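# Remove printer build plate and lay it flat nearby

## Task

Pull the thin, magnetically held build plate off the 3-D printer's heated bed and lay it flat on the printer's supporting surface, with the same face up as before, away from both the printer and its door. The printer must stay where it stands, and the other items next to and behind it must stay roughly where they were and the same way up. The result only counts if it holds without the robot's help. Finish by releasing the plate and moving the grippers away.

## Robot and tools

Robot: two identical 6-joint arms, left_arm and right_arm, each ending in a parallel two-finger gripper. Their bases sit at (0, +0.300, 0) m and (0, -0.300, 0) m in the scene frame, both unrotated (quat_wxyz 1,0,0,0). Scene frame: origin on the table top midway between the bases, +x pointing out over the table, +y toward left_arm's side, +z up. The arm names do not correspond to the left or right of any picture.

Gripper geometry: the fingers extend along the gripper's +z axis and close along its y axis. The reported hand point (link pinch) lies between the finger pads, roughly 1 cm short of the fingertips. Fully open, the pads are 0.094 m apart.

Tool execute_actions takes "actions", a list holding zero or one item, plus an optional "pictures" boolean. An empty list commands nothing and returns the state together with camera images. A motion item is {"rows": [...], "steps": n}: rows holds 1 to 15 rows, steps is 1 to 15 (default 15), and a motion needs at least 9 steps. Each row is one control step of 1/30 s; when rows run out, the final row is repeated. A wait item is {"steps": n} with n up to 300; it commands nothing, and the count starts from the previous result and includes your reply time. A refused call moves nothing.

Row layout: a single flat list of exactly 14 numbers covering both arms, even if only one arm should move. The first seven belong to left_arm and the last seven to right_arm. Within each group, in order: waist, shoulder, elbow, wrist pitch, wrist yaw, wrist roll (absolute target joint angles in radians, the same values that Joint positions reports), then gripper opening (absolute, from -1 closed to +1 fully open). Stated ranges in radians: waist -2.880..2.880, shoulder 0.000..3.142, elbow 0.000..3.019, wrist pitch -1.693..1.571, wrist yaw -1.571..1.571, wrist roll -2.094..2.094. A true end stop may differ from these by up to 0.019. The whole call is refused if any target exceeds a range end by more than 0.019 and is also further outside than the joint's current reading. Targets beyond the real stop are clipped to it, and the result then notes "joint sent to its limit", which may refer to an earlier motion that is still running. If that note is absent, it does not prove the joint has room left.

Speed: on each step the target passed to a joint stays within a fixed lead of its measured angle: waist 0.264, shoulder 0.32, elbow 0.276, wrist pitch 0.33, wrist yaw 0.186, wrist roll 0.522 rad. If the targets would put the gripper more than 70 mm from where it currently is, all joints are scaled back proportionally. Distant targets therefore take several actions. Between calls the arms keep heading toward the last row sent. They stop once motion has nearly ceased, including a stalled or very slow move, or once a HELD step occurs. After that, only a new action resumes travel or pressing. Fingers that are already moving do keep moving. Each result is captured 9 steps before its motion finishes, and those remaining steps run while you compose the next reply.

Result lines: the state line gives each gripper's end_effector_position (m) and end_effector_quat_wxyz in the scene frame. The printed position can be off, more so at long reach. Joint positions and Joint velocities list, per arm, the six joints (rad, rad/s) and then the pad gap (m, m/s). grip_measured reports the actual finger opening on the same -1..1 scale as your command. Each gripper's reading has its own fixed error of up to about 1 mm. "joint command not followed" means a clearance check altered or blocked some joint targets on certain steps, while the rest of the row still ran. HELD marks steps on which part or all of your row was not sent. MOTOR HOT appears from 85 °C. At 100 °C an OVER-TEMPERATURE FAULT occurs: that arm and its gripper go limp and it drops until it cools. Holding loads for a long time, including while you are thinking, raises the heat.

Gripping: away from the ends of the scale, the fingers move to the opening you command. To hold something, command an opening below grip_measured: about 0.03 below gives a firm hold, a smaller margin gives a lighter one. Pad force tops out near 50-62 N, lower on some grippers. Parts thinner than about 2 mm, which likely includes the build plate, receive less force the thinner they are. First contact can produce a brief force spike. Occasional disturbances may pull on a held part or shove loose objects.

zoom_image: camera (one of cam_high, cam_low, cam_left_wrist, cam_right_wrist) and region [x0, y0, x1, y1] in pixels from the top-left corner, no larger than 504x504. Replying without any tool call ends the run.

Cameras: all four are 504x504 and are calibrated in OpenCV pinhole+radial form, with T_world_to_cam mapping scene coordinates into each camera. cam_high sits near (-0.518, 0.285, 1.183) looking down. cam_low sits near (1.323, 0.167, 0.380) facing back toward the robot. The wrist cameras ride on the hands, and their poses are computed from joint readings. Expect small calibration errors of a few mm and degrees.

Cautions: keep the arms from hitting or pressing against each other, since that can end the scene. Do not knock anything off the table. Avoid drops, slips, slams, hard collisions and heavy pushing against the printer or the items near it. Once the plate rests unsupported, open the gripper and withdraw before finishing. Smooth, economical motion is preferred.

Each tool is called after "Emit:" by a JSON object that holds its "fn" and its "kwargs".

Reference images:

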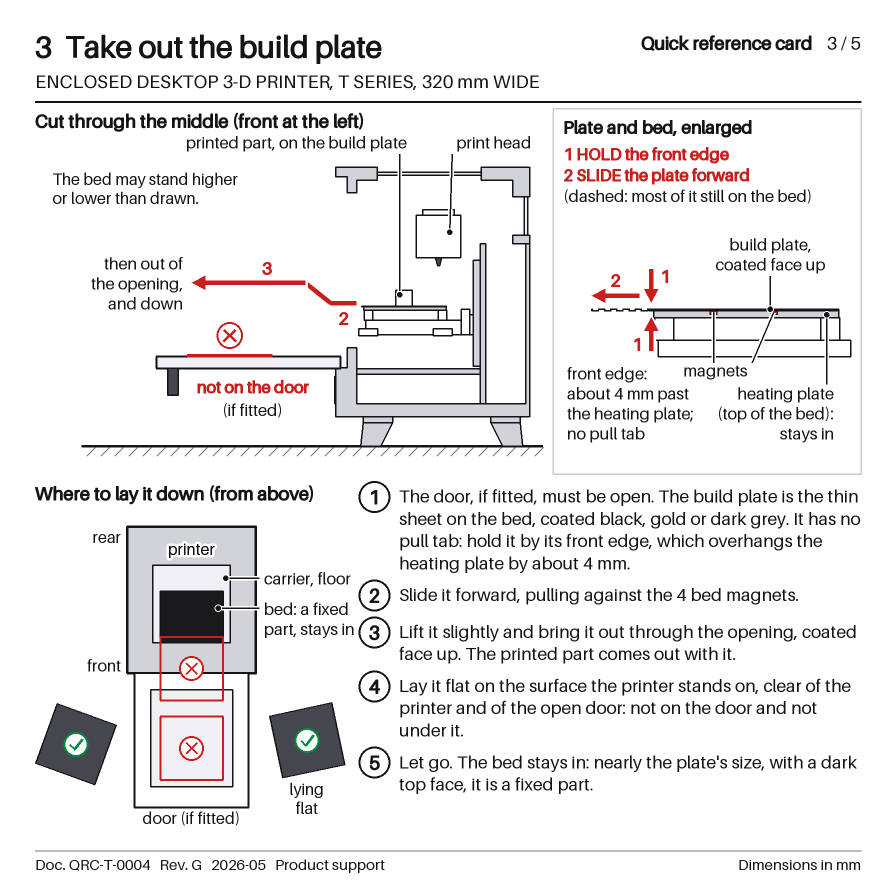

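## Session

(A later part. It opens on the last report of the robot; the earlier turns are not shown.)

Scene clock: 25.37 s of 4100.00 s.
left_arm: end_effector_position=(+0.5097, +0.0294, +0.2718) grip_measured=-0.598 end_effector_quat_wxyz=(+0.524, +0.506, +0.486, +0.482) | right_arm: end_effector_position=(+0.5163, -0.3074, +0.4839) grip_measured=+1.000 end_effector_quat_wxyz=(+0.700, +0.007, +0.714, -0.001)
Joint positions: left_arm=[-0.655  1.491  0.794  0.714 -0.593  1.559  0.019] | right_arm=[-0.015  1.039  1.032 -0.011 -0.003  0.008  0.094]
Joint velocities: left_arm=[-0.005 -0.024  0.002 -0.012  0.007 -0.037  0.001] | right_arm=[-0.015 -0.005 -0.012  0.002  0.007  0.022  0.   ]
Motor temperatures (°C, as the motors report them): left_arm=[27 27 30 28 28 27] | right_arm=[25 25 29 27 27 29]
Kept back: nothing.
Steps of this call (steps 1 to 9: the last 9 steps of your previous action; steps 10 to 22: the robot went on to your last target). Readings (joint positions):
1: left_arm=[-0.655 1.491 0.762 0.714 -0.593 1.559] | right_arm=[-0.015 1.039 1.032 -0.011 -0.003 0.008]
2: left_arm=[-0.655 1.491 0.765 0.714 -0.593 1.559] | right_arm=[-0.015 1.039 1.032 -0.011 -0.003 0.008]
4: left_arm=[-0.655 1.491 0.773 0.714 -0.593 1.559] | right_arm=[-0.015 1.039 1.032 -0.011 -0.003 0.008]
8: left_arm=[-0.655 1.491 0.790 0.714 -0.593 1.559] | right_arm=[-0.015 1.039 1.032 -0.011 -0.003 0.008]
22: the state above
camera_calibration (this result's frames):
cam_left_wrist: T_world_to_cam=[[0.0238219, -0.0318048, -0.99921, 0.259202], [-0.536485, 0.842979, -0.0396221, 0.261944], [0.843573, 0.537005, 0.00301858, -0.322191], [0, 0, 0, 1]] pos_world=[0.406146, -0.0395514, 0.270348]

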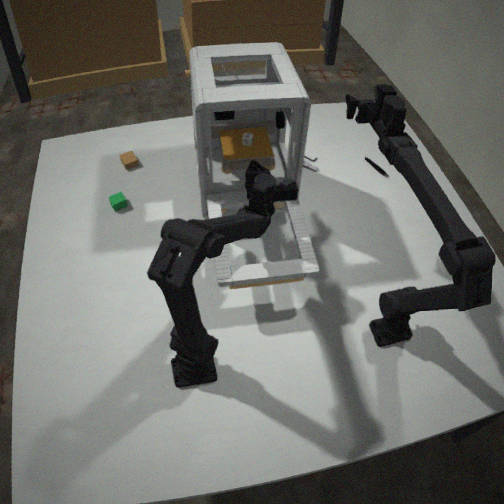

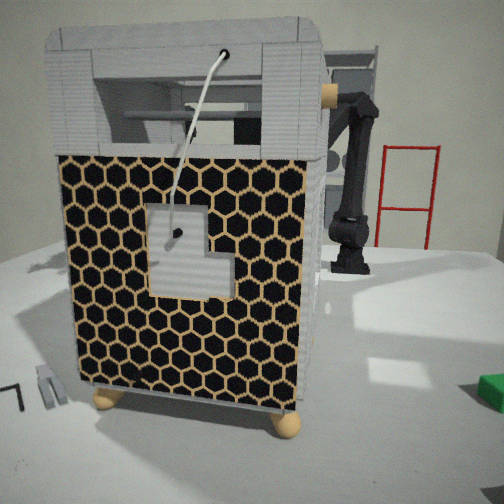

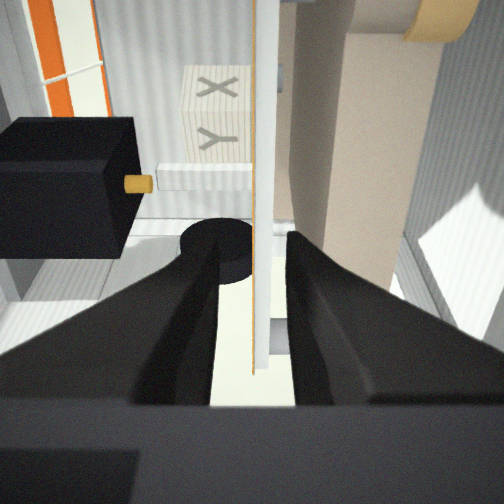

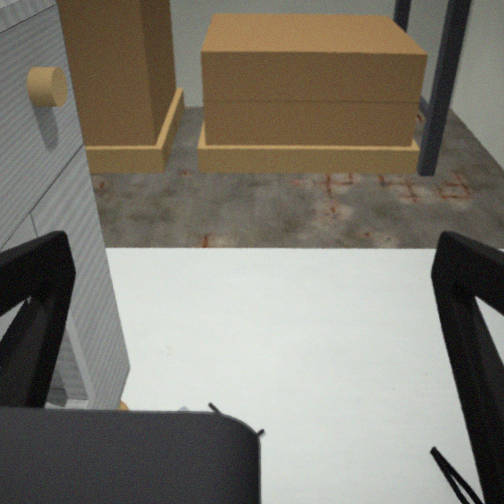

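Emit:
{"fn": "execute_actions", "kwargs": {"actions": [{"rows": [
[-0.6500, 1.5117, 0.8398, 0.732, -0.5900, 1.571, -0.61, -0.015, 1.039, 1.032, -0.011, -0.003, 0.008, 1],
[-0.6485, 1.5142, 0.8425, 0.732, -0.5885, 1.571, -0.62, -0.015, 1.039, 1.032, -0.011, -0.003, 0.008, 1],
[-0.6465, 1.5175, 0.8461, 0.732, -0.5865, 1.571, -0.63, -0.015, 1.039, 1.032, -0.011, -0.003, 0.008, 1],
[-0.6445, 1.5208, 0.8496, 0.732, -0.5845, 1.571, -0.64, -0.015, 1.039, 1.032, -0.011, -0.003, 0.008, 1],
[-0.6425, 1.5242, 0.8532, 0.732, -0.5825, 1.571, -0.65, -0.015, 1.039, 1.032, -0.011, -0.003, 0.008, 1],
[-0.6405, 1.5275, 0.8568, 0.732, -0.5805, 1.571, -0.66, -0.015, 1.039, 1.032, -0.011, -0.003, 0.008, 1],
[-0.6385, 1.5308, 0.8604, 0.732, -0.5785, 1.571, -0.67, -0.015, 1.039, 1.032, -0.011, -0.003, 0.008, 1],
[-0.6365, 1.5342, 0.8640, 0.732, -0.5765, 1.571, -0.68, -0.015, 1.039, 1.032, -0.011, -0.003, 0.008, 1],
[-0.6345, 1.5375, 0.8676, 0.732, -0.5745, 1.571, -0.69, -0.015, 1.039, 1.032, -0.011, -0.003, 0.008, 1],
[-0.6325, 1.5408, 0.8712, 0.732, -0.5725, 1.571, -0.70, -0.015, 1.039, 1.032, -0.011, -0.003, 0.008, 1],
[-0.6305, 1.5442, 0.8747, 0.732, -0.5705, 1.571, -0.71, -0.015, 1.039, 1.032, -0.011, -0.003, 0.008, 1],
[-0.6285, 1.5475, 0.8783, 0.732, -0.5685, 1.571, -0.72, -0.015, 1.039, 1.032, -0.011, -0.003, 0.008, 1],
[-0.6270, 1.5500, 0.8810, 0.732, -0.5670, 1.571, -0.73, -0.015, 1.039, 1.032, -0.011, -0.003, 0.008, 1],
[-0.6258, 1.5517, 0.8828, 0.732, -0.5658, 1.571, -0.74, -0.015, 1.039, 1.032, -0.011, -0.003, 0.008, 1]
], "steps": 15}]}}

Emit:
{"fn": "execute_actions", "kwargs": {"actions": [{"steps": 20}], "pictures": true}}

Scene clock: 27.97 s of 4100.00 s.
left_arm: end_effector_position=(+0.5110, +0.0276, +0.2725) grip_measured=-0.653 end_effector_quat_wxyz=(+0.526, +0.508, +0.484, +0.480) | right_arm: end_effector_position=(+0.5163, -0.3074, +0.4839) grip_measured=+1.000 end_effector_quat_wxyz=(+0.700, +0.007, +0.714, -0.001)
Joint positions: left_arm=[-0.653  1.494  0.799  0.714 -0.584  1.559  0.016] | right_arm=[-0.015  1.039  1.032 -0.011 -0.003  0.008  0.094]
Joint velocities: left_arm=[ 0.034  0.063  0.081  0.012  0.095 -0.051 -0.009] | right_arm=[-0.005  0.015 -0.017 -0.002 -0.037  0.022  0.   ]
Motor temperatures (°C, as the motors report them): left_arm=[27 27 30 28 28 27] | right_arm=[25 26 29 27 27 29]
Steps of this call (steps 1 to 15: the robot went on to your last target; steps 16 to 72: nothing new was sent; steps 73 to 78: the first 6 steps of this action). Readings (joint positions):
73: left_arm=[-0.655 1.491 0.794 0.714 -0.593 1.559] | right_arm=[-0.015 1.039 1.032 -0.011 -0.003 0.008]
74: left_arm=[-0.655 1.491 0.794 0.714 -0.592 1.559] | right_arm=[-0.015 1.039 1.032 -0.011 -0.003 0.008]
76: left_arm=[-0.655 1.491 0.795 0.714 -0.589 1.559] | right_arm=[-0.015 1.039 1.032 -0.011 -0.003 0.008]
78: the state above

Scene clock: 28.63 s of 4100.00 s.
left_arm: end_effector_position=(+0.5274, +0.0281, +0.2732) grip_measured=-0.738 end_effector_quat_wxyz=(+0.527, +0.505, +0.485, +0.482) | right_arm: end_effector_position=(+0.5163, -0.3074, +0.4839) grip_measured=+1.000 end_effector_quat_wxyz=(+0.700, +0.007, +0.714, -0.001)
Joint positions: left_arm=[-0.632  1.527  0.835  0.714 -0.568  1.559  0.012] | right_arm=[-0.015  1.039  1.032 -0.011 -0.003  0.008  0.094]
Joint velocities: left_arm=[-0.015  0.005  0.012  0.022 -0.007  0.007  0.001] | right_arm=[ 0.005 -0.005  0.002 -0.012 -0.022  0.066  0.   ]
Motor temperatures (°C, as the motors report them): left_arm=[27 27 30 28 28 27] | right_arm=[25 26 29 27 27 29]
Kept back: nothing.
Steps of this call (steps 1 to 9: the last 9 steps of your previous action; steps 10 to 20: the robot went on to your last target). Readings (joint positions):
1: left_arm=[-0.652 1.496 0.802 0.714 -0.582 1.559] | right_arm=[-0.015 1.039 1.032 -0.011 -0.003 0.008]
2: left_arm=[-0.651 1.499 0.807 0.714 -0.580 1.559] | right_arm=[-0.015 1.039 1.032 -0.011 -0.003 0.008]
4: left_arm=[-0.647 1.507 0.816 0.714 -0.576 1.559] | right_arm=[-0.015 1.039 1.032 -0.011 -0.003 0.008]
8: left_arm=[-0.637 1.520 0.831 0.714 -0.569 1.559] | right_arm=[-0.015 1.039 1.032 -0.011 -0.003 0.008]
20: the state above
camera_calibration (this result's frames):
cam_left_wrist: T_world_to_cam=[[0.0286259, -0.0348851, -0.998981, 0.257638], [-0.534353, 0.844074, -0.0447875, 0.272901], [0.844777, 0.53509, 0.00552141, -0.337743], [0, 0, 0, 1]] pos_world=[0.423768, -0.0406377, 0.271462]

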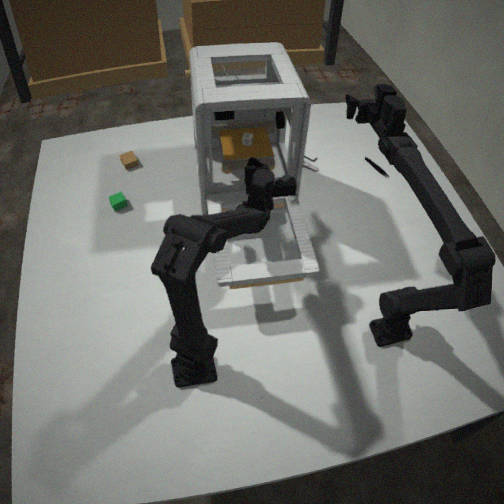

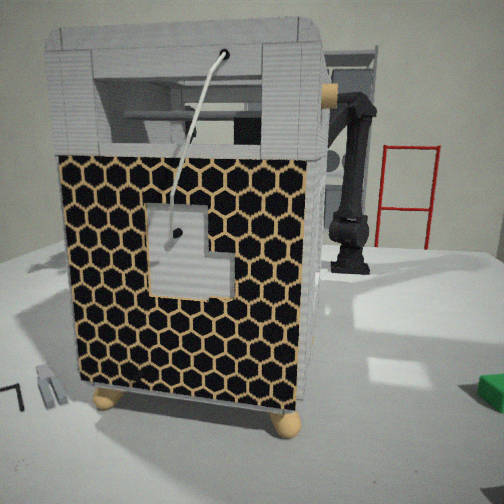

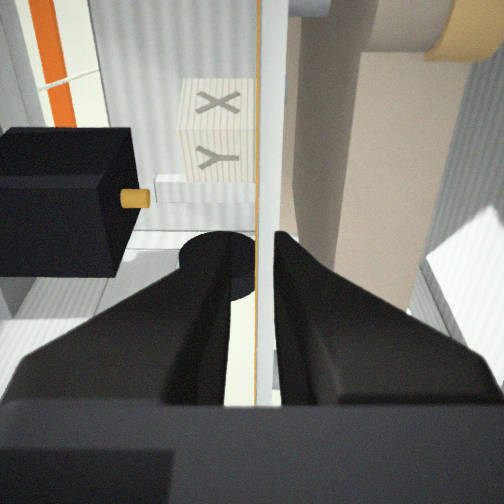

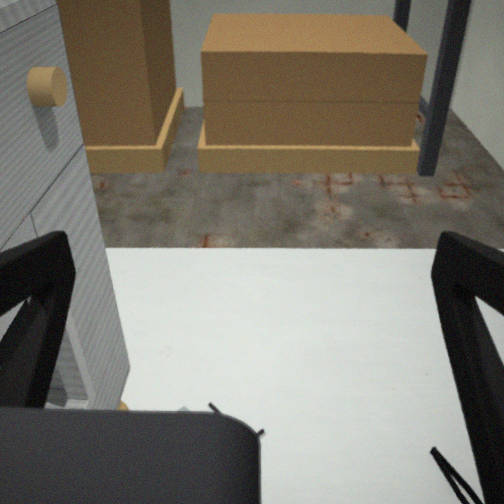

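Emit:
{"fn": "zoom_image", "kwargs": {"camera": "cam_left_wrist", "region": [210, 210, 300, 300]}}

Region (210, 210, 300, 300) of cam_left_wrist's 504x504 image, scaled by 5.600, with more detail than that image has.

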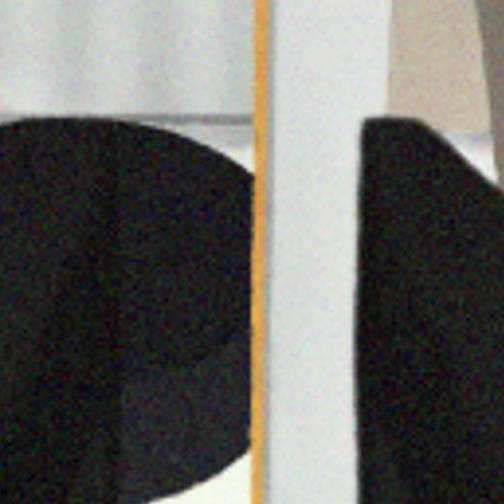

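Emit:
{"fn": "execute_actions", "kwargs": {"actions": [{"rows": [
[-0.6250, 1.5535, 0.8835, 0.732, -0.5650, 1.571, -0.76, -0.015, 1.039, 1.032, -0.011, -0.003, 0.008, 1],
[-0.6242, 1.5550, 0.8845, 0.732, -0.5642, 1.571, -0.78, -0.015, 1.039, 1.032, -0.011, -0.003, 0.008, 1],
[-0.6234, 1.5565, 0.8860, 0.732, -0.5634, 1.571, -0.80, -0.015, 1.039, 1.032, -0.011, -0.003, 0.008, 1],
[-0.6226, 1.5580, 0.8875, 0.732, -0.5626, 1.571, -0.82, -0.015, 1.039, 1.032, -0.011, -0.003, 0.008, 1],
[-0.6218, 1.5595, 0.8890, 0.732, -0.5618, 1.571, -0.84, -0.015, 1.039, 1.032, -0.011, -0.003, 0.008, 1],
[-0.6210, 1.5610, 0.8905, 0.732, -0.5610, 1.571, -0.85, -0.015, 1.039, 1.032, -0.011, -0.003, 0.008, 1],
[-0.6203, 1.5623, 0.8920, 0.732, -0.5603, 1.571, -0.85, -0.015, 1.039, 1.032, -0.011, -0.003, 0.008, 1],
[-0.6197, 1.5635, 0.8933, 0.732, -0.5597, 1.571, -0.85, -0.015, 1.039, 1.032, -0.011, -0.003, 0.008, 1]
], "steps": 10}]}}

Emit:
{"fn": "execute_actions", "kwargs": {"actions": [{"steps": 20}], "pictures": true}}

Scene clock: 36.00 s of 4100.00 s.
left_arm: end_effector_position=(+0.5274, +0.0281, +0.2732) grip_measured=-0.751 end_effector_quat_wxyz=(+0.527, +0.505, +0.485, +0.482) | right_arm: end_effector_position=(+0.5163, -0.3074, +0.4839) grip_measured=+1.000 end_effector_quat_wxyz=(+0.700, +0.007, +0.714, -0.001)
Joint positions: left_arm=[-0.632  1.527  0.835  0.714 -0.568  1.559  0.012] | right_arm=[-0.015  1.039  1.032 -0.011 -0.003  0.008  0.094]
Joint velocities: left_arm=[ 0.005 -0.005 -0.017 -0.007 -0.037  0.007 -0.014] | right_arm=[ 0.005 -0.005 -0.017  0.002  0.066 -0.007  0.   ]
Motor temperatures (°C, as the motors report them): left_arm=[27 27 31 28 28 27] | right_arm=[25 26 29 27 27 29]
Steps of this call (steps 1 to 15: the robot went on to your last target; steps 16 to 90: nothing new was sent; then 4.33 s passed at rest; step 91: the first step of this action). Readings (joint positions):
91: the state above

Scene clock: 36.67 s of 4100.00 s.
left_arm: end_effector_position=(+0.5316, +0.0273, +0.2719) grip_measured=-0.848 end_effector_quat_wxyz=(+0.526, +0.506, +0.485, +0.482) | right_arm: end_effector_position=(+0.5163, -0.3074, +0.4839) grip_measured=+1.000 end_effector_quat_wxyz=(+0.700, +0.007, +0.714, -0.001)
Joint positions: left_arm=[-0.627  1.537  0.844  0.714 -0.562  1.559  0.007] | right_arm=[-0.015  1.039  1.032 -0.011 -0.003  0.008  0.094]
Joint velocities: left_arm=[-0.005 -0.015  0.002 -0.002  0.037  0.037  0.001] | right_arm=[ 0.005 -0.024 -0.017  0.017 -0.037 -0.007  0.   ]
Motor temperatures (°C, as the motors report them): left_arm=[27 27 31 28 28 27] | right_arm=[25 26 29 27 27 29]
Kept back: nothing.
Steps of this call (steps 1 to 9: the last 9 steps of your previous action; steps 10 to 20: the robot went on to your last target). Readings (joint positions):
1: left_arm=[-0.632 1.527 0.835 0.714 -0.567 1.559] | right_arm=[-0.015 1.039 1.032 -0.011 -0.003 0.008]
2: left_arm=[-0.632 1.527 0.835 0.714 -0.566 1.559] | right_arm=[-0.015 1.039 1.032 -0.011 -0.003 0.008]
4: left_arm=[-0.631 1.528 0.836 0.714 -0.565 1.559] | right_arm=[-0.015 1.039 1.032 -0.011 -0.003 0.008]
8: left_arm=[-0.629 1.535 0.842 0.714 -0.562 1.559] | right_arm=[-0.015 1.039 1.032 -0.011 -0.003 0.008]
20: the state above
camera_calibration (this result's frames):
cam_left_wrist: T_world_to_cam=[[0.0274295, -0.0339164, -0.999048, 0.256781], [-0.533439, 0.844729, -0.0433234, 0.274795], [0.845394, 0.534119, 0.00507815, -0.341052], [0, 0, 0, 1]] pos_world=[0.427866, -0.0412561, 0.270174]

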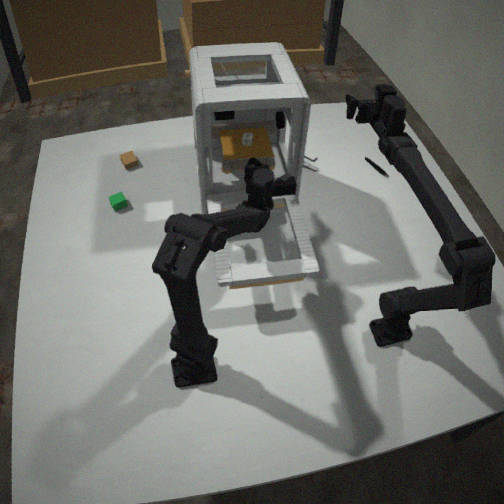

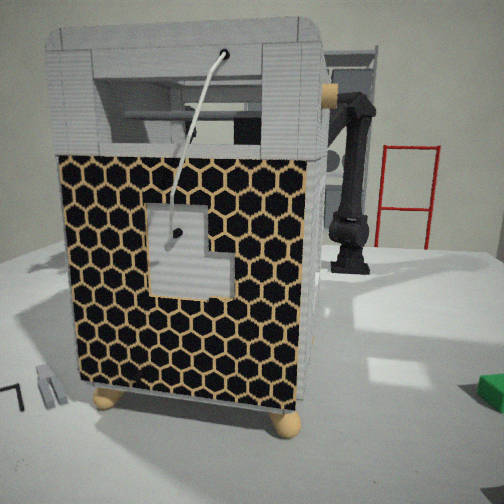

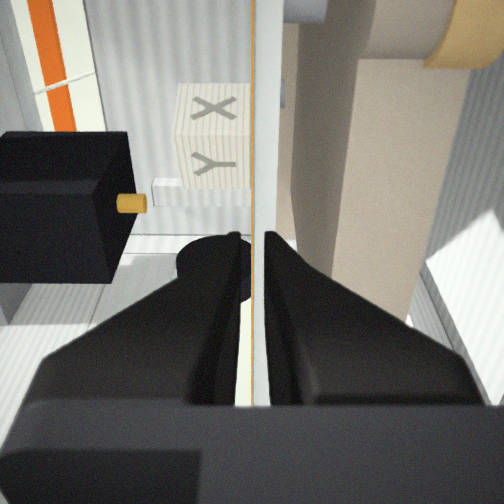

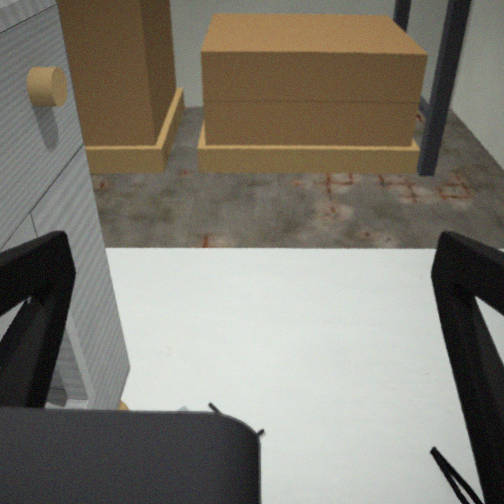

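Emit:
{"fn": "execute_actions", "kwargs": {"actions": [{"rows": [
[-0.6190, 1.5648, 0.8947, 0.732, -0.5590, 1.571, -0.85, -0.015, 1.039, 1.032, -0.011, -0.003, 0.008, 1],
[-0.6182, 1.5661, 0.8962, 0.732, -0.5582, 1.571, -0.85, -0.015, 1.039, 1.032, -0.011, -0.003, 0.008, 1],
[-0.6175, 1.5674, 0.8976, 0.732, -0.5575, 1.571, -0.85, -0.015, 1.039, 1.032, -0.011, -0.003, 0.008, 1],
[-0.6167, 1.5687, 0.8990, 0.732, -0.5567, 1.571, -0.85, -0.015, 1.039, 1.032, -0.011, -0.003, 0.008, 1],
[-0.6160, 1.5700, 0.9004, 0.732, -0.5560, 1.571, -0.85, -0.015, 1.039, 1.032, -0.011, -0.003, 0.008, 1],
[-0.6152, 1.5713, 0.9019, 0.732, -0.5552, 1.571, -0.85, -0.015, 1.039, 1.032, -0.011, -0.003, 0.008, 1],
[-0.6145, 1.5726, 0.9033, 0.732, -0.5545, 1.571, -0.85, -0.015, 1.039, 1.032, -0.011, -0.003, 0.008, 1],
[-0.6137, 1.5738, 0.9047, 0.732, -0.5537, 1.571, -0.85, -0.015, 1.039, 1.032, -0.011, -0.003, 0.008, 1]
], "steps": 10}]}}

Emit:
{"fn": "execute_actions", "kwargs": {"actions": [{"steps": 20}], "pictures": true}}

Scene clock: 37.33 s of 4100.00 s.
left_arm: end_effector_position=(+0.5316, +0.0272, +0.2719) grip_measured=-0.848 end_effector_quat_wxyz=(+0.526, +0.506, +0.485, +0.482) | right_arm: end_effector_position=(+0.5163, -0.3074, +0.4839) grip_measured=+1.000 end_effector_quat_wxyz=(+0.700, +0.007, +0.714, -0.001)
Joint positions: left_arm=[-0.627  1.537  0.844  0.714 -0.561  1.559  0.007] | right_arm=[-0.015  1.039  1.032 -0.011 -0.003  0.008  0.094]
Joint velocities: left_arm=[ 0.005  0.005  0.007 -0.017  0.007 -0.051 -0.001] | right_arm=[ 0.005  0.005  0.012  0.002  0.037 -0.007  0.   ]
Motor temperatures (°C, as the motors report them): left_arm=[27 27 31 28 28 27] | right_arm=[25 26 29 27 27 29]
Steps of this call (steps 1 to 15: the robot went on to your last target; steps 16 to 19: nothing new was sent; step 20: the first step of this action). Readings (joint positions):
20: the state above

Scene clock: 38.00 s of 4100.00 s.
left_arm: end_effector_position=(+0.5365, +0.0271, +0.2727) grip_measured=-0.848 end_effector_quat_wxyz=(+0.527, +0.505, +0.485, +0.482) | right_arm: end_effector_position=(+0.5163, -0.3074, +0.4839) grip_measured=+1.000 end_effector_quat_wxyz=(+0.700, +0.007, +0.714, -0.001)
Joint positions: left_arm=[-0.621  1.546  0.856  0.714 -0.556  1.559  0.007] | right_arm=[-0.015  1.039  1.032 -0.011 -0.003  0.008  0.094]
Joint velocities: left_arm=[ 0.005 -0.015 -0.007 -0.007  0.037 -0.007 -0.001] | right_arm=[ 0.015 -0.015  0.012 -0.007 -0.022  0.007  0.   ]
Motor temperatures (°C, as the motors report them): left_arm=[27 27 31 28 28 27] | right_arm=[25 26 29 27 27 29]
Kept back: nothing.
Steps of this call (steps 1 to 9: the last 9 steps of your previous action; steps 10 to 20: the robot went on to your last target). Readings (joint positions):
1: left_arm=[-0.627 1.537 0.844 0.714 -0.561 1.559] | right_arm=[-0.015 1.039 1.032 -0.011 -0.003 0.008]
2: left_arm=[-0.627 1.537 0.845 0.714 -0.560 1.559] | right_arm=[-0.015 1.039 1.032 -0.011 -0.003 0.008]
4: left_arm=[-0.626 1.539 0.847 0.714 -0.559 1.559] | right_arm=[-0.015 1.039 1.032 -0.011 -0.003 0.008]
8: left_arm=[-0.623 1.545 0.854 0.714 -0.556 1.559] | right_arm=[-0.015 1.039 1.032 -0.011 -0.003 0.008]
20: the state above
camera_calibration (this result's frames):
cam_left_wrist: T_world_to_cam=[[0.029668, -0.0353655, -0.998934, 0.256307], [-0.533017, 0.844867, -0.0457415, 0.278116], [0.845584, 0.533806, 0.00621503, -0.345494], [0, 0, 0, 1]] pos_world=[0.432781, -0.04148, 0.270903]

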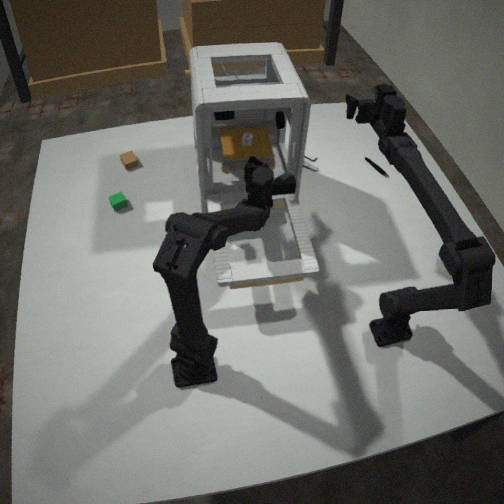

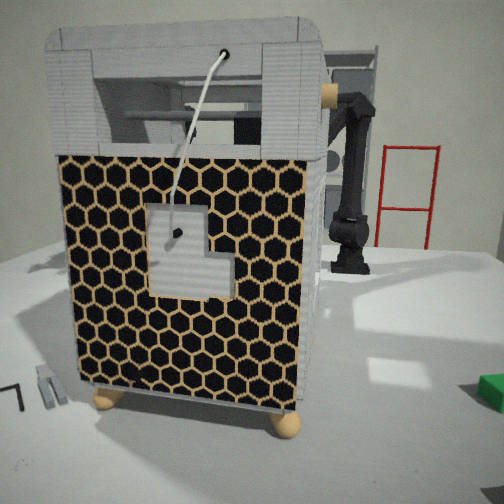

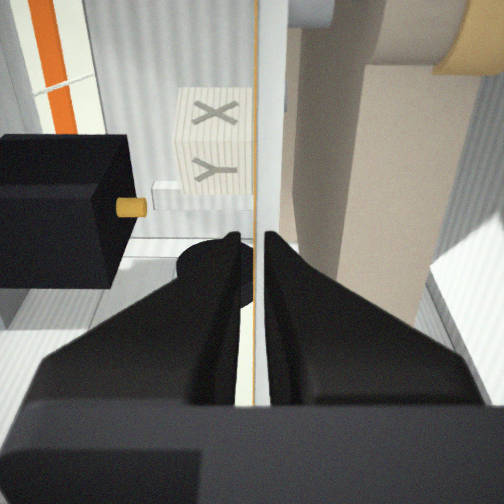

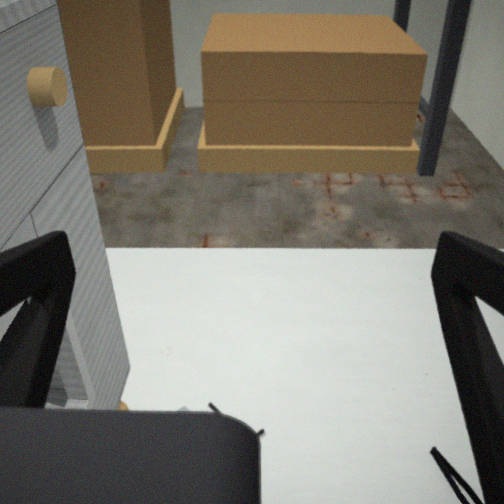

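Emit:
{"fn": "execute_actions", "kwargs": {"actions": [{"rows": [
[-0.6131, 1.5753, 0.9055, 0.732, -0.5531, 1.571, -0.85, -0.015, 1.039, 1.032, -0.011, -0.003, 0.008, 1],
[-0.6125, 1.5768, 0.9065, 0.732, -0.5525, 1.571, -0.85, -0.015, 1.039, 1.032, -0.011, -0.003, 0.008, 1],
[-0.6119, 1.5780, 0.9077, 0.732, -0.5519, 1.571, -0.85, -0.015, 1.039, 1.032, -0.011, -0.003, 0.008, 1],
[-0.6113, 1.5792, 0.9088, 0.732, -0.5513, 1.571, -0.85, -0.015, 1.039, 1.032, -0.011, -0.003, 0.008, 1],
[-0.6107, 1.5804, 0.9100, 0.732, -0.5507, 1.571, -0.85, -0.015, 1.039, 1.032, -0.011, -0.003, 0.008, 1],
[-0.6101, 1.5816, 0.9111, 0.732, -0.5501, 1.571, -0.85, -0.015, 1.039, 1.032, -0.011, -0.003, 0.008, 1],
[-0.6095, 1.5827, 0.9123, 0.732, -0.5495, 1.571, -0.85, -0.015, 1.039, 1.032, -0.011, -0.003, 0.008, 1],
[-0.6090, 1.5838, 0.9134, 0.732, -0.5490, 1.571, -0.85, -0.015, 1.039, 1.032, -0.011, -0.003, 0.008, 1]
], "steps": 10}]}}

Emit:
{"fn": "execute_actions", "kwargs": {"actions": [{"steps": 20}], "pictures": true}}

Scene clock: 38.70 s of 4100.00 s.
left_arm: end_effector_position=(+0.5366, +0.0270, +0.2725) grip_measured=-0.848 end_effector_quat_wxyz=(+0.527, +0.505, +0.485, +0.482) | right_arm: end_effector_position=(+0.5163, -0.3074, +0.4839) grip_measured=+1.000 end_effector_quat_wxyz=(+0.700, +0.007, +0.714, -0.001)
Joint positions: left_arm=[-0.621  1.547  0.856  0.714 -0.556  1.559  0.007] | right_arm=[-0.015  1.039  1.032 -0.011 -0.003  0.008  0.094]
Joint velocities: left_arm=[-0.015 -0.015 -0.017  0.002 -0.066 -0.051 -0.   ] | right_arm=[ 0.005 -0.005 -0.007  0.002  0.022  0.022  0.   ]
Motor temperatures (°C, as the motors report them): left_arm=[27 27 31 28 28 27] | right_arm=[25 26 29 27 27 29]
Steps of this call (steps 1 to 15: the robot went on to your last target; steps 16 to 20: nothing new was sent; step 21: the first step of this action). Readings (joint positions):
21: the state above

Scene clock: 39.37 s of 4100.00 s.
left_arm: end_effector_position=(+0.5404, +0.0266, +0.2707) grip_measured=-0.848 end_effector_quat_wxyz=(+0.526, +0.506, +0.485, +0.482) | right_arm: end_effector_position=(+0.5163, -0.3074, +0.4839) grip_measured=+1.000 end_effector_quat_wxyz=(+0.700, +0.007, +0.714, -0.001)
Joint positions: left_arm=[-0.617  1.557  0.864  0.714 -0.551  1.559  0.007] | right_arm=[-0.015  1.039  1.032 -0.011 -0.003  0.008  0.094]
Joint velocities: left_arm=[-0.005  0.005 -0.007  0.002 -0.007 -0.007 -0.   ] | right_arm=[ 0.005 -0.024 -0.007 -0.007 -0.066 -0.051  0.   ]
Motor temperatures (°C, as the motors report them): left_arm=[27 27 31 28 28 27] | right_arm=[25 26 29 27 27 29]
Kept back: nothing.
Steps of this call (steps 1 to 9: the last 9 steps of your previous action; steps 10 to 20: the robot went on to your last target). Readings (joint positions):
1: left_arm=[-0.621 1.547 0.856 0.714 -0.555 1.559] | right_arm=[-0.015 1.039 1.032 -0.011 -0.003 0.008]
2: left_arm=[-0.621 1.547 0.856 0.714 -0.555 1.559] | right_arm=[-0.015 1.039 1.032 -0.011 -0.003 0.008]
4: left_arm=[-0.621 1.549 0.857 0.714 -0.553 1.559] | right_arm=[-0.015 1.039 1.032 -0.011 -0.003 0.008]
8: left_arm=[-0.618 1.555 0.862 0.714 -0.552 1.559] | right_arm=[-0.015 1.039 1.032 -0.011 -0.003 0.008]
20: the state above
camera_calibration (this result's frames):
cam_left_wrist: T_world_to_cam=[[0.0275429, -0.0337433, -0.999051, 0.2553], [-0.53279, 0.845142, -0.0432335, 0.279714], [0.845799, 0.533475, 0.00529952, -0.34835], [0, 0, 0, 1]] pos_world=[0.436632, -0.0419476, 0.268997]

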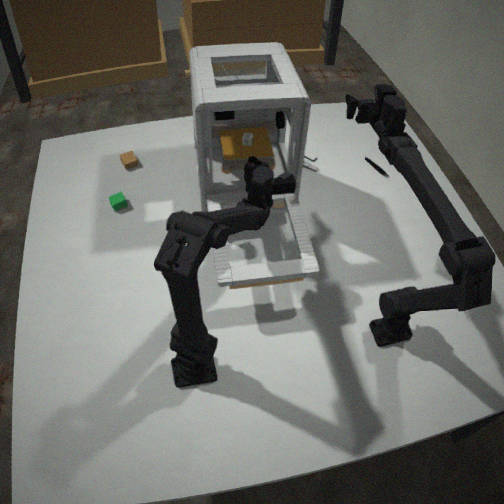

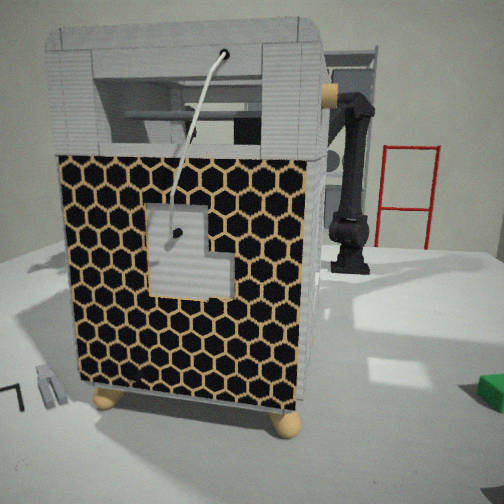

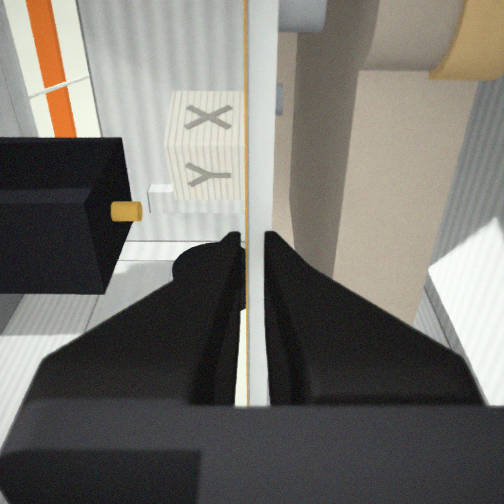

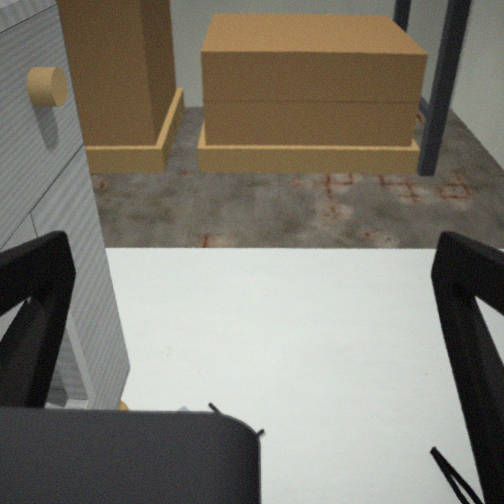

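Emit:
{"fn": "zoom_image", "kwargs": {"camera": "cam_left_wrist", "region": [220, 210, 290, 280]}}

Region (220, 210, 290, 280) of cam_left_wrist's 504x504 image, scaled by 7.200, with more detail than that image has.

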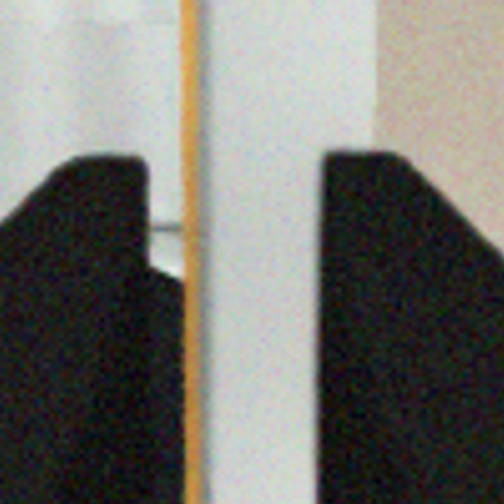

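Emit:
{"fn": "execute_actions", "kwargs": {"actions": [{"rows": [
[-0.6090, 1.5838, 0.9144, 0.732, -0.5490, 1.571, -0.85, -0.015, 1.039, 1.032, -0.011, -0.003, 0.008, 1],
[-0.6090, 1.5838, 0.9154, 0.732, -0.5490, 1.571, -0.85, -0.015, 1.039, 1.032, -0.011, -0.003, 0.008, 1],
[-0.6085, 1.5838, 0.9164, 0.732, -0.5485, 1.571, -0.85, -0.015, 1.039, 1.032, -0.011, -0.003, 0.008, 1],
[-0.6080, 1.5846, 0.9173, 0.732, -0.5480, 1.571, -0.85, -0.015, 1.039, 1.032, -0.011, -0.003, 0.008, 1],
[-0.6075, 1.5854, 0.9182, 0.732, -0.5475, 1.571, -0.85, -0.015, 1.039, 1.032, -0.011, -0.003, 0.008, 1],
[-0.6070, 1.5862, 0.9191, 0.732, -0.5470, 1.571, -0.85, -0.015, 1.039, 1.032, -0.011, -0.003, 0.008, 1],
[-0.6065, 1.5870, 0.9200, 0.732, -0.5465, 1.571, -0.85, -0.015, 1.039, 1.032, -0.011, -0.003, 0.008, 1],
[-0.6060, 1.5878, 0.9209, 0.732, -0.5460, 1.571, -0.85, -0.015, 1.039, 1.032, -0.011, -0.003, 0.008, 1]
], "steps": 10}]}}

Emit:
{"fn": "execute_actions", "kwargs": {"actions": [{"steps": 20}], "pictures": true}}

Scene clock: 40.27 s of 4100.00 s.
left_arm: end_effector_position=(+0.5404, +0.0266, +0.2707) grip_measured=-0.848 end_effector_quat_wxyz=(+0.526, +0.506, +0.485, +0.482) | right_arm: end_effector_position=(+0.5163, -0.3074, +0.4839) grip_measured=+1.000 end_effector_quat_wxyz=(+0.700, +0.007, +0.714, -0.001)
Joint positions: left_arm=[-0.617  1.557  0.864  0.714 -0.551  1.559  0.007] | right_arm=[-0.015  1.039  1.032 -0.011 -0.003  0.008  0.094]
Joint velocities: left_arm=[-0.015  0.015 -0.017 -0.017  0.081  0.037 -0.   ] | right_arm=[-0.005  0.005 -0.012  0.002 -0.022 -0.037  0.   ]
Motor temperatures (°C, as the motors report them): left_arm=[27 27 31 28 28 27] | right_arm=[25 26 29 27 27 29]
Steps of this call (steps 1 to 15: the robot went on to your last target; steps 16 to 26: nothing new was sent; step 27: the first step of this action). Readings (joint positions):
27: the state above

Scene clock: 40.93 s of 4100.00 s.
left_arm: end_effector_position=(+0.5412, +0.0262, +0.2717) grip_measured=-0.848 end_effector_quat_wxyz=(+0.527, +0.505, +0.484, +0.482) | right_arm: end_effector_position=(+0.5163, -0.3074, +0.4839) grip_measured=+1.000 end_effector_quat_wxyz=(+0.700, +0.007, +0.714, -0.001)
Joint positions: left_arm=[-0.616  1.558  0.867  0.714 -0.549  1.559  0.007] | right_arm=[-0.015  1.039  1.032 -0.011 -0.003  0.008  0.094]
Joint velocities: left_arm=[ 0.005 -0.015  0.002  0.002 -0.022 -0.022  0.   ] | right_arm=[-0.024  0.005 -0.012 -0.002 -0.051 -0.037  0.   ]
Motor temperatures (°C, as the motors report them): left_arm=[27 27 31 28 28 27] | right_arm=[25 26 29 27 27 29]
Kept back: nothing.
Steps of this call (steps 1 to 9: the last 9 steps of your previous action; steps 10 to 15: the robot went on to your last target; steps 16 to 20: nothing new was sent). Readings (joint positions):
1: left_arm=[-0.617 1.557 0.864 0.714 -0.551 1.559] | right_arm=[-0.015 1.039 1.032 -0.011 -0.003 0.008]
2: left_arm=[-0.617 1.557 0.864 0.714 -0.551 1.559] | right_arm=[-0.015 1.039 1.032 -0.011 -0.003 0.008]
4: left_arm=[-0.616 1.557 0.865 0.714 -0.550 1.559] | right_arm=[-0.015 1.039 1.032 -0.011 -0.003 0.008]
8: left_arm=[-0.616 1.558 0.867 0.714 -0.549 1.559] | right_arm=[-0.015 1.039 1.032 -0.011 -0.003 0.008]
20: the state above
All arms were judged still, so your last target was given up. Only a new action makes them travel on or press farther. Fingers that are still opening or closing keep moving.
camera_calibration (this result's frames):
cam_left_wrist: T_world_to_cam=[[0.0290832, -0.0348423, -0.99897, 0.255376], [-0.531753, 0.845704, -0.0449777, 0.280369], [0.8464, 0.532513, 0.00606831, -0.349352], [0, 0, 0, 1]] pos_world=[0.437352, -0.0421761, 0.269843]

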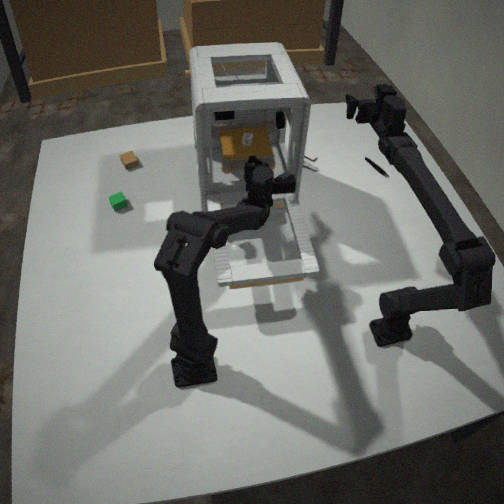

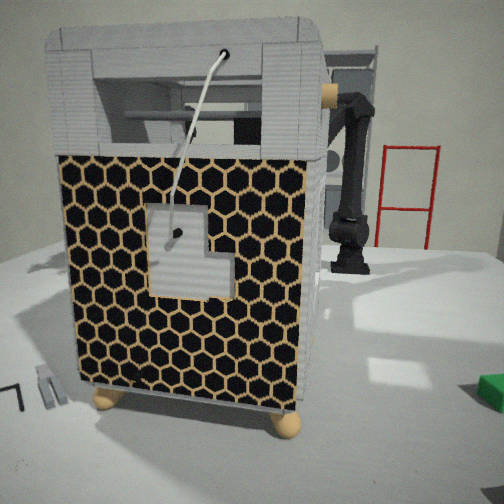

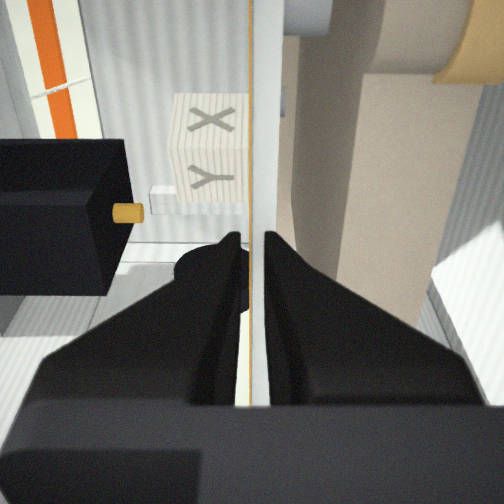

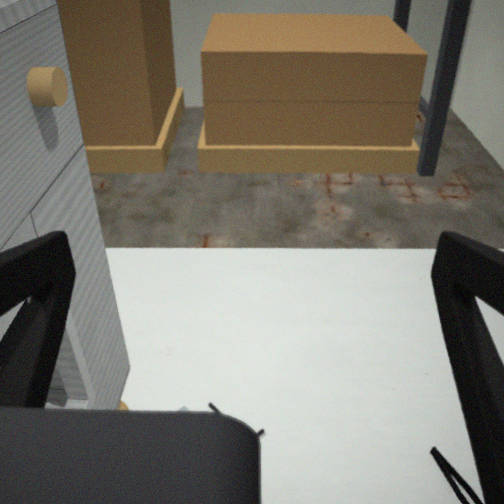

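Emit:
{"fn": "execute_actions", "kwargs": {"actions": [{"rows": [
[-0.6060, 1.5878, 0.9209, 0.732, -0.5460, 1.571, -0.865, -0.015, 1.039, 1.032, -0.011, -0.003, 0.008, 1],
[-0.6060, 1.5878, 0.9209, 0.732, -0.5460, 1.571, -0.88, -0.015, 1.039, 1.032, -0.011, -0.003, 0.008, 1],
[-0.6060, 1.5878, 0.9209, 0.732, -0.5460, 1.571, -0.895, -0.015, 1.039, 1.032, -0.011, -0.003, 0.008, 1],
[-0.6060, 1.5878, 0.9209, 0.732, -0.5460, 1.571, -0.91, -0.015, 1.039, 1.032, -0.011, -0.003, 0.008, 1],
[-0.6060, 1.5878, 0.9209, 0.732, -0.5460, 1.571, -0.925, -0.015, 1.039, 1.032, -0.011, -0.003, 0.008, 1],
[-0.6060, 1.5878, 0.9209, 0.732, -0.5460, 1.571, -0.94, -0.015, 1.039, 1.032, -0.011, -0.003, 0.008, 1],
[-0.6060, 1.5878, 0.9209, 0.732, -0.5460, 1.571, -0.95, -0.015, 1.039, 1.032, -0.011, -0.003, 0.008, 1],
[-0.6060, 1.5878, 0.9209, 0.732, -0.5460, 1.571, -0.96, -0.015, 1.039, 1.032, -0.011, -0.003, 0.008, 1],
[-0.6060, 1.5878, 0.9209, 0.732, -0.5460, 1.571, -0.97, -0.015, 1.039, 1.032, -0.011, -0.003, 0.008, 1],
[-0.6060, 1.5878, 0.9209, 0.732, -0.5460, 1.571, -0.98, -0.015, 1.039, 1.032, -0.011, -0.003, 0.008, 1],
[-0.6060, 1.5878, 0.9209, 0.732, -0.5460, 1.571, -0.99, -0.015, 1.039, 1.032, -0.011, -0.003, 0.008, 1],
[-0.6060, 1.5878, 0.9209, 0.732, -0.5460, 1.571, -1, -0.015, 1.039, 1.032, -0.011, -0.003, 0.008, 1]
], "steps": 15}]}}

Emit:
{"fn": "execute_actions", "kwargs": {"actions": [{"steps": 15}], "pictures": true}}

Scene clock: 41.97 s of 4100.00 s.
left_arm: end_effector_position=(+0.5413, +0.0260, +0.2710) grip_measured=-0.931 end_effector_quat_wxyz=(+0.527, +0.506, +0.484, +0.481) | right_arm: end_effector_position=(+0.5163, -0.3074, +0.4839) grip_measured=+1.000 end_effector_quat_wxyz=(+0.700, +0.007, +0.714, -0.001)
Joint positions: left_arm=[-0.616  1.559  0.867  0.714 -0.549  1.559  0.003] | right_arm=[-0.015  1.039  1.032 -0.011 -0.003  0.008  0.094]
Joint velocities: left_arm=[-0.005  0.005 -0.017 -0.027  0.051 -0.081 -0.013] | right_arm=[ 0.005 -0.005  0.007 -0.007  0.022  0.037  0.   ]
Motor temperatures (°C, as the motors report them): left_arm=[27 27 31 28 28 27] | right_arm=[25 26 29 27 27 29]
Steps of this call (steps 1 to 25: nothing new was sent; steps 26 to 31: the first 6 steps of this action). Readings (joint positions):
26: left_arm=[-0.616 1.558 0.867 0.714 -0.549 1.559] | right_arm=[-0.015 1.039 1.032 -0.011 -0.003 0.008]
27: left_arm=[-0.616 1.558 0.867 0.714 -0.549 1.559] | right_arm=[-0.015 1.039 1.032 -0.011 -0.003 0.008]
29: left_arm=[-0.616 1.559 0.867 0.714 -0.549 1.559] | right_arm=[-0.015 1.039 1.032 -0.011 -0.003 0.008]
31: the state above

Scene clock: 42.47 s of 4100.00 s.
left_arm: end_effector_position=(+0.5413, +0.0261, +0.2716) grip_measured=-0.975 end_effector_quat_wxyz=(+0.528, +0.505, +0.484, +0.482) | right_arm: end_effector_position=(+0.5163, -0.3074, +0.4839) grip_measured=+1.000 end_effector_quat_wxyz=(+0.700, +0.007, +0.714, -0.001)
Joint positions: left_arm=[-0.616  1.559  0.867  0.717 -0.549  1.559  0.001] | right_arm=[-0.015  1.039  1.032 -0.011 -0.003  0.008  0.094]
Joint velocities: left_arm=[-0.005 -0.005  0.007 -0.007 -0.037 -0.007 -0.001] | right_arm=[-0.005 -0.005 -0.002 -0.007 -0.022  0.051  0.   ]
Motor temperatures (°C, as the motors report them): left_arm=[27 27 31 28 28 27] | right_arm=[25 26 29 27 27 29]
Kept back: nothing.
Steps of this call (steps 1 to 9: the last 9 steps of your previous action; steps 10 to 15: the robot went on to your last target). Readings (joint positions):
1: left_arm=[-0.616 1.559 0.867 0.715 -0.549 1.559] | right_arm=[-0.015 1.039 1.032 -0.011 -0.003 0.008]
2: left_arm=[-0.616 1.559 0.867 0.716 -0.549 1.559] | right_arm=[-0.015 1.039 1.032 -0.011 -0.003 0.008]
4: left_arm=[-0.616 1.559 0.867 0.717 -0.549 1.559] | right_arm=[-0.015 1.039 1.032 -0.011 -0.003 0.008]
8: left_arm=[-0.616 1.559 0.867 0.717 -0.549 1.559] | right_arm=[-0.015 1.039 1.032 -0.011 -0.003 0.008]
15: the state above
All arms were judged still, so your last target was given up. Only a new action makes them travel on or press farther. Fingers that are still opening or closing keep moving.
camera_calibration (this result's frames):
cam_left_wrist: T_world_to_cam=[[0.0303192, -0.0357268, -0.998902, 0.254631], [-0.531374, 0.845867, -0.0463819, 0.280726], [0.846595, 0.532196, 0.00666169, -0.349628], [0, 0, 0, 1]] pos_world=[0.437444, -0.0422888, 0.269701]

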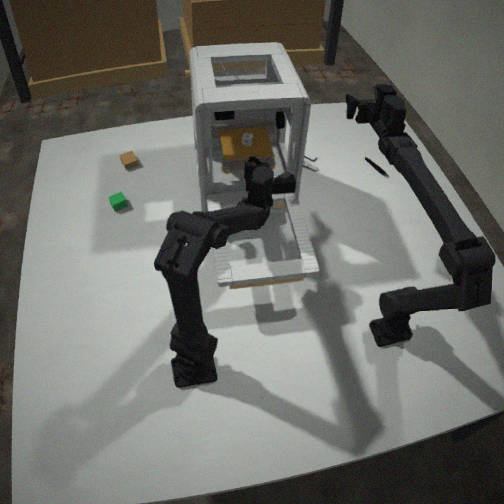

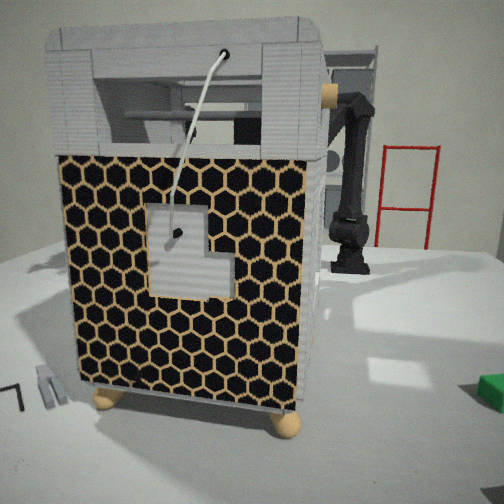

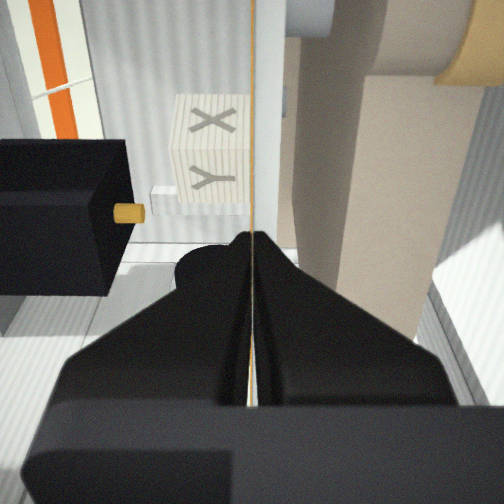

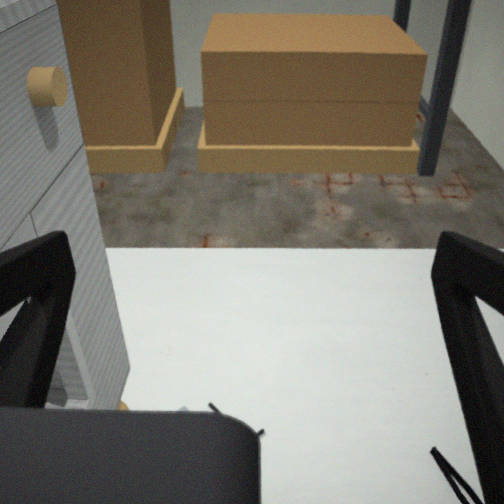

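Emit:
{"fn": "execute_actions", "kwargs": {"actions": [{"rows": [
[-0.6070, 1.5854, 0.9174, 0.732, -0.5465, 1.571, -1, -0.015, 1.039, 1.032, -0.011, -0.003, 0.008, 1],
[-0.6080, 1.5830, 0.9139, 0.732, -0.5470, 1.571, -1, -0.015, 1.039, 1.032, -0.011, -0.003, 0.008, 1],
[-0.6090, 1.5806, 0.9104, 0.732, -0.5475, 1.571, -1, -0.015, 1.039, 1.032, -0.011, -0.003, 0.008, 1],
[-0.6100, 1.5782, 0.9069, 0.732, -0.5480, 1.571, -1, -0.015, 1.039, 1.032, -0.011, -0.003, 0.008, 1],
[-0.6110, 1.5758, 0.9034, 0.732, -0.5485, 1.571, -1, -0.015, 1.039, 1.032, -0.011, -0.003, 0.008, 1],
[-0.6120, 1.5734, 0.8999, 0.732, -0.5490, 1.571, -1, -0.015, 1.039, 1.032, -0.011, -0.003, 0.008, 1],
[-0.6130, 1.5710, 0.8964, 0.732, -0.5495, 1.571, -1, -0.015, 1.039, 1.032, -0.011, -0.003, 0.008, 1],
[-0.6140, 1.5686, 0.8929, 0.732, -0.5500, 1.571, -1, -0.015, 1.039, 1.032, -0.011, -0.003, 0.008, 1],
[-0.6150, 1.5662, 0.8894, 0.732, -0.5505, 1.571, -1, -0.015, 1.039, 1.032, -0.011, -0.003, 0.008, 1],
[-0.6160, 1.5638, 0.8859, 0.732, -0.5510, 1.571, -1, -0.015, 1.039, 1.032, -0.011, -0.003, 0.008, 1],
[-0.6170, 1.5614, 0.8824, 0.732, -0.5515, 1.571, -1, -0.015, 1.039, 1.032, -0.011, -0.003, 0.008, 1],
[-0.6180, 1.5590, 0.8789, 0.732, -0.5520, 1.571, -1, -0.015, 1.039, 1.032, -0.011, -0.003, 0.008, 1],
[-0.6190, 1.5566, 0.8754, 0.732, -0.5525, 1.571, -1, -0.015, 1.039, 1.032, -0.011, -0.003, 0.008, 1],
[-0.6200, 1.5542, 0.8719, 0.732, -0.5530, 1.571, -1, -0.015, 1.039, 1.032, -0.011, -0.003, 0.008, 1],
[-0.6210, 1.5520, 0.8685, 0.732, -0.5535, 1.571, -1, -0.015, 1.039, 1.032, -0.011, -0.003, 0.008, 1]
], "steps": 15}]}}

Emit:
{"fn": "execute_actions", "kwargs": {"actions": [{"steps": 15}]}}

Scene clock: 43.73 s of 4100.00 s.
left_arm: end_effector_position=(+0.5413, +0.0261, +0.2716) grip_measured=-0.975 end_effector_quat_wxyz=(+0.528, +0.505, +0.484, +0.482) | right_arm: end_effector_position=(+0.5163, -0.3074, +0.4839) grip_measured=+1.000 end_effector_quat_wxyz=(+0.700, +0.007, +0.714, -0.001)
Joint positions: left_arm=[-0.616  1.559  0.867  0.717 -0.549  1.559  0.001] | right_arm=[-0.015  1.039  1.032 -0.011 -0.003  0.008  0.094]
Joint velocities: left_arm=[-0.005  0.015  0.012 -0.007 -0.007  0.037  0.   ] | right_arm=[ 0.005  0.005 -0.007 -0.017  0.007 -0.051  0.   ]
Motor temperatures (°C, as the motors report them): left_arm=[27 27 32 28 28 27] | right_arm=[25 26 29 27 27 29]
Steps of this call (steps 1 to 32: nothing new was sent; steps 33 to 38: the first 6 steps of this action). Readings (joint positions):
33: left_arm=[-0.616 1.559 0.867 0.717 -0.549 1.559] | right_arm=[-0.015 1.039 1.032 -0.011 -0.003 0.008]
34: left_arm=[-0.616 1.559 0.867 0.717 -0.549 1.559] | right_arm=[-0.015 1.039 1.032 -0.011 -0.003 0.008]
36: left_arm=[-0.616 1.559 0.867 0.717 -0.549 1.559] | right_arm=[-0.015 1.039 1.032 -0.011 -0.003 0.008]
38: the state above

Scene clock: 44.23 s of 4100.00 s.
left_arm: end_effector_position=(+0.5411, +0.0260, +0.2716) grip_measured=-0.975 end_effector_quat_wxyz=(+0.528, +0.505, +0.484, +0.482) | right_arm: end_effector_position=(+0.5163, -0.3074, +0.4839) grip_measured=+1.000 end_effector_quat_wxyz=(+0.700, +0.007, +0.714, -0.001)
Joint positions: left_arm=[-0.617  1.559  0.867  0.717 -0.551  1.559  0.001] | right_arm=[-0.015  1.039  1.032 -0.011 -0.003  0.008  0.094]
Joint velocities: left_arm=[ 0.005  0.015 -0.022 -0.022 -0.095  0.022 -0.   ] | right_arm=[ 0.005 -0.005  0.012 -0.022 -0.022 -0.007  0.   ]
Motor temperatures (°C, as the motors report them): left_arm=[27 27 32 28 28 27] | right_arm=[25 26 29 27 27 29]
Kept back: nothing.
Steps of this call (steps 1 to 9: the last 9 steps of your previous action; steps 10 to 15: the robot went on to your last target). Readings (joint positions):
1: left_arm=[-0.616 1.559 0.867 0.717 -0.549 1.559] | right_arm=[-0.015 1.039 1.032 -0.011 -0.003 0.008]
2: left_arm=[-0.616 1.559 0.867 0.717 -0.549 1.559] | right_arm=[-0.015 1.039 1.032 -0.011 -0.003 0.008]
4: left_arm=[-0.616 1.559 0.867 0.717 -0.549 1.559] | right_arm=[-0.015 1.039 1.032 -0.011 -0.003 0.008]
8: left_arm=[-0.617 1.559 0.867 0.717 -0.550 1.559] | right_arm=[-0.015 1.039 1.032 -0.011 -0.003 0.008]
15: the state above
All arms were judged still, so your last target was given up. Only a new action makes them travel on or press farther. Fingers that are still opening or closing keep moving.


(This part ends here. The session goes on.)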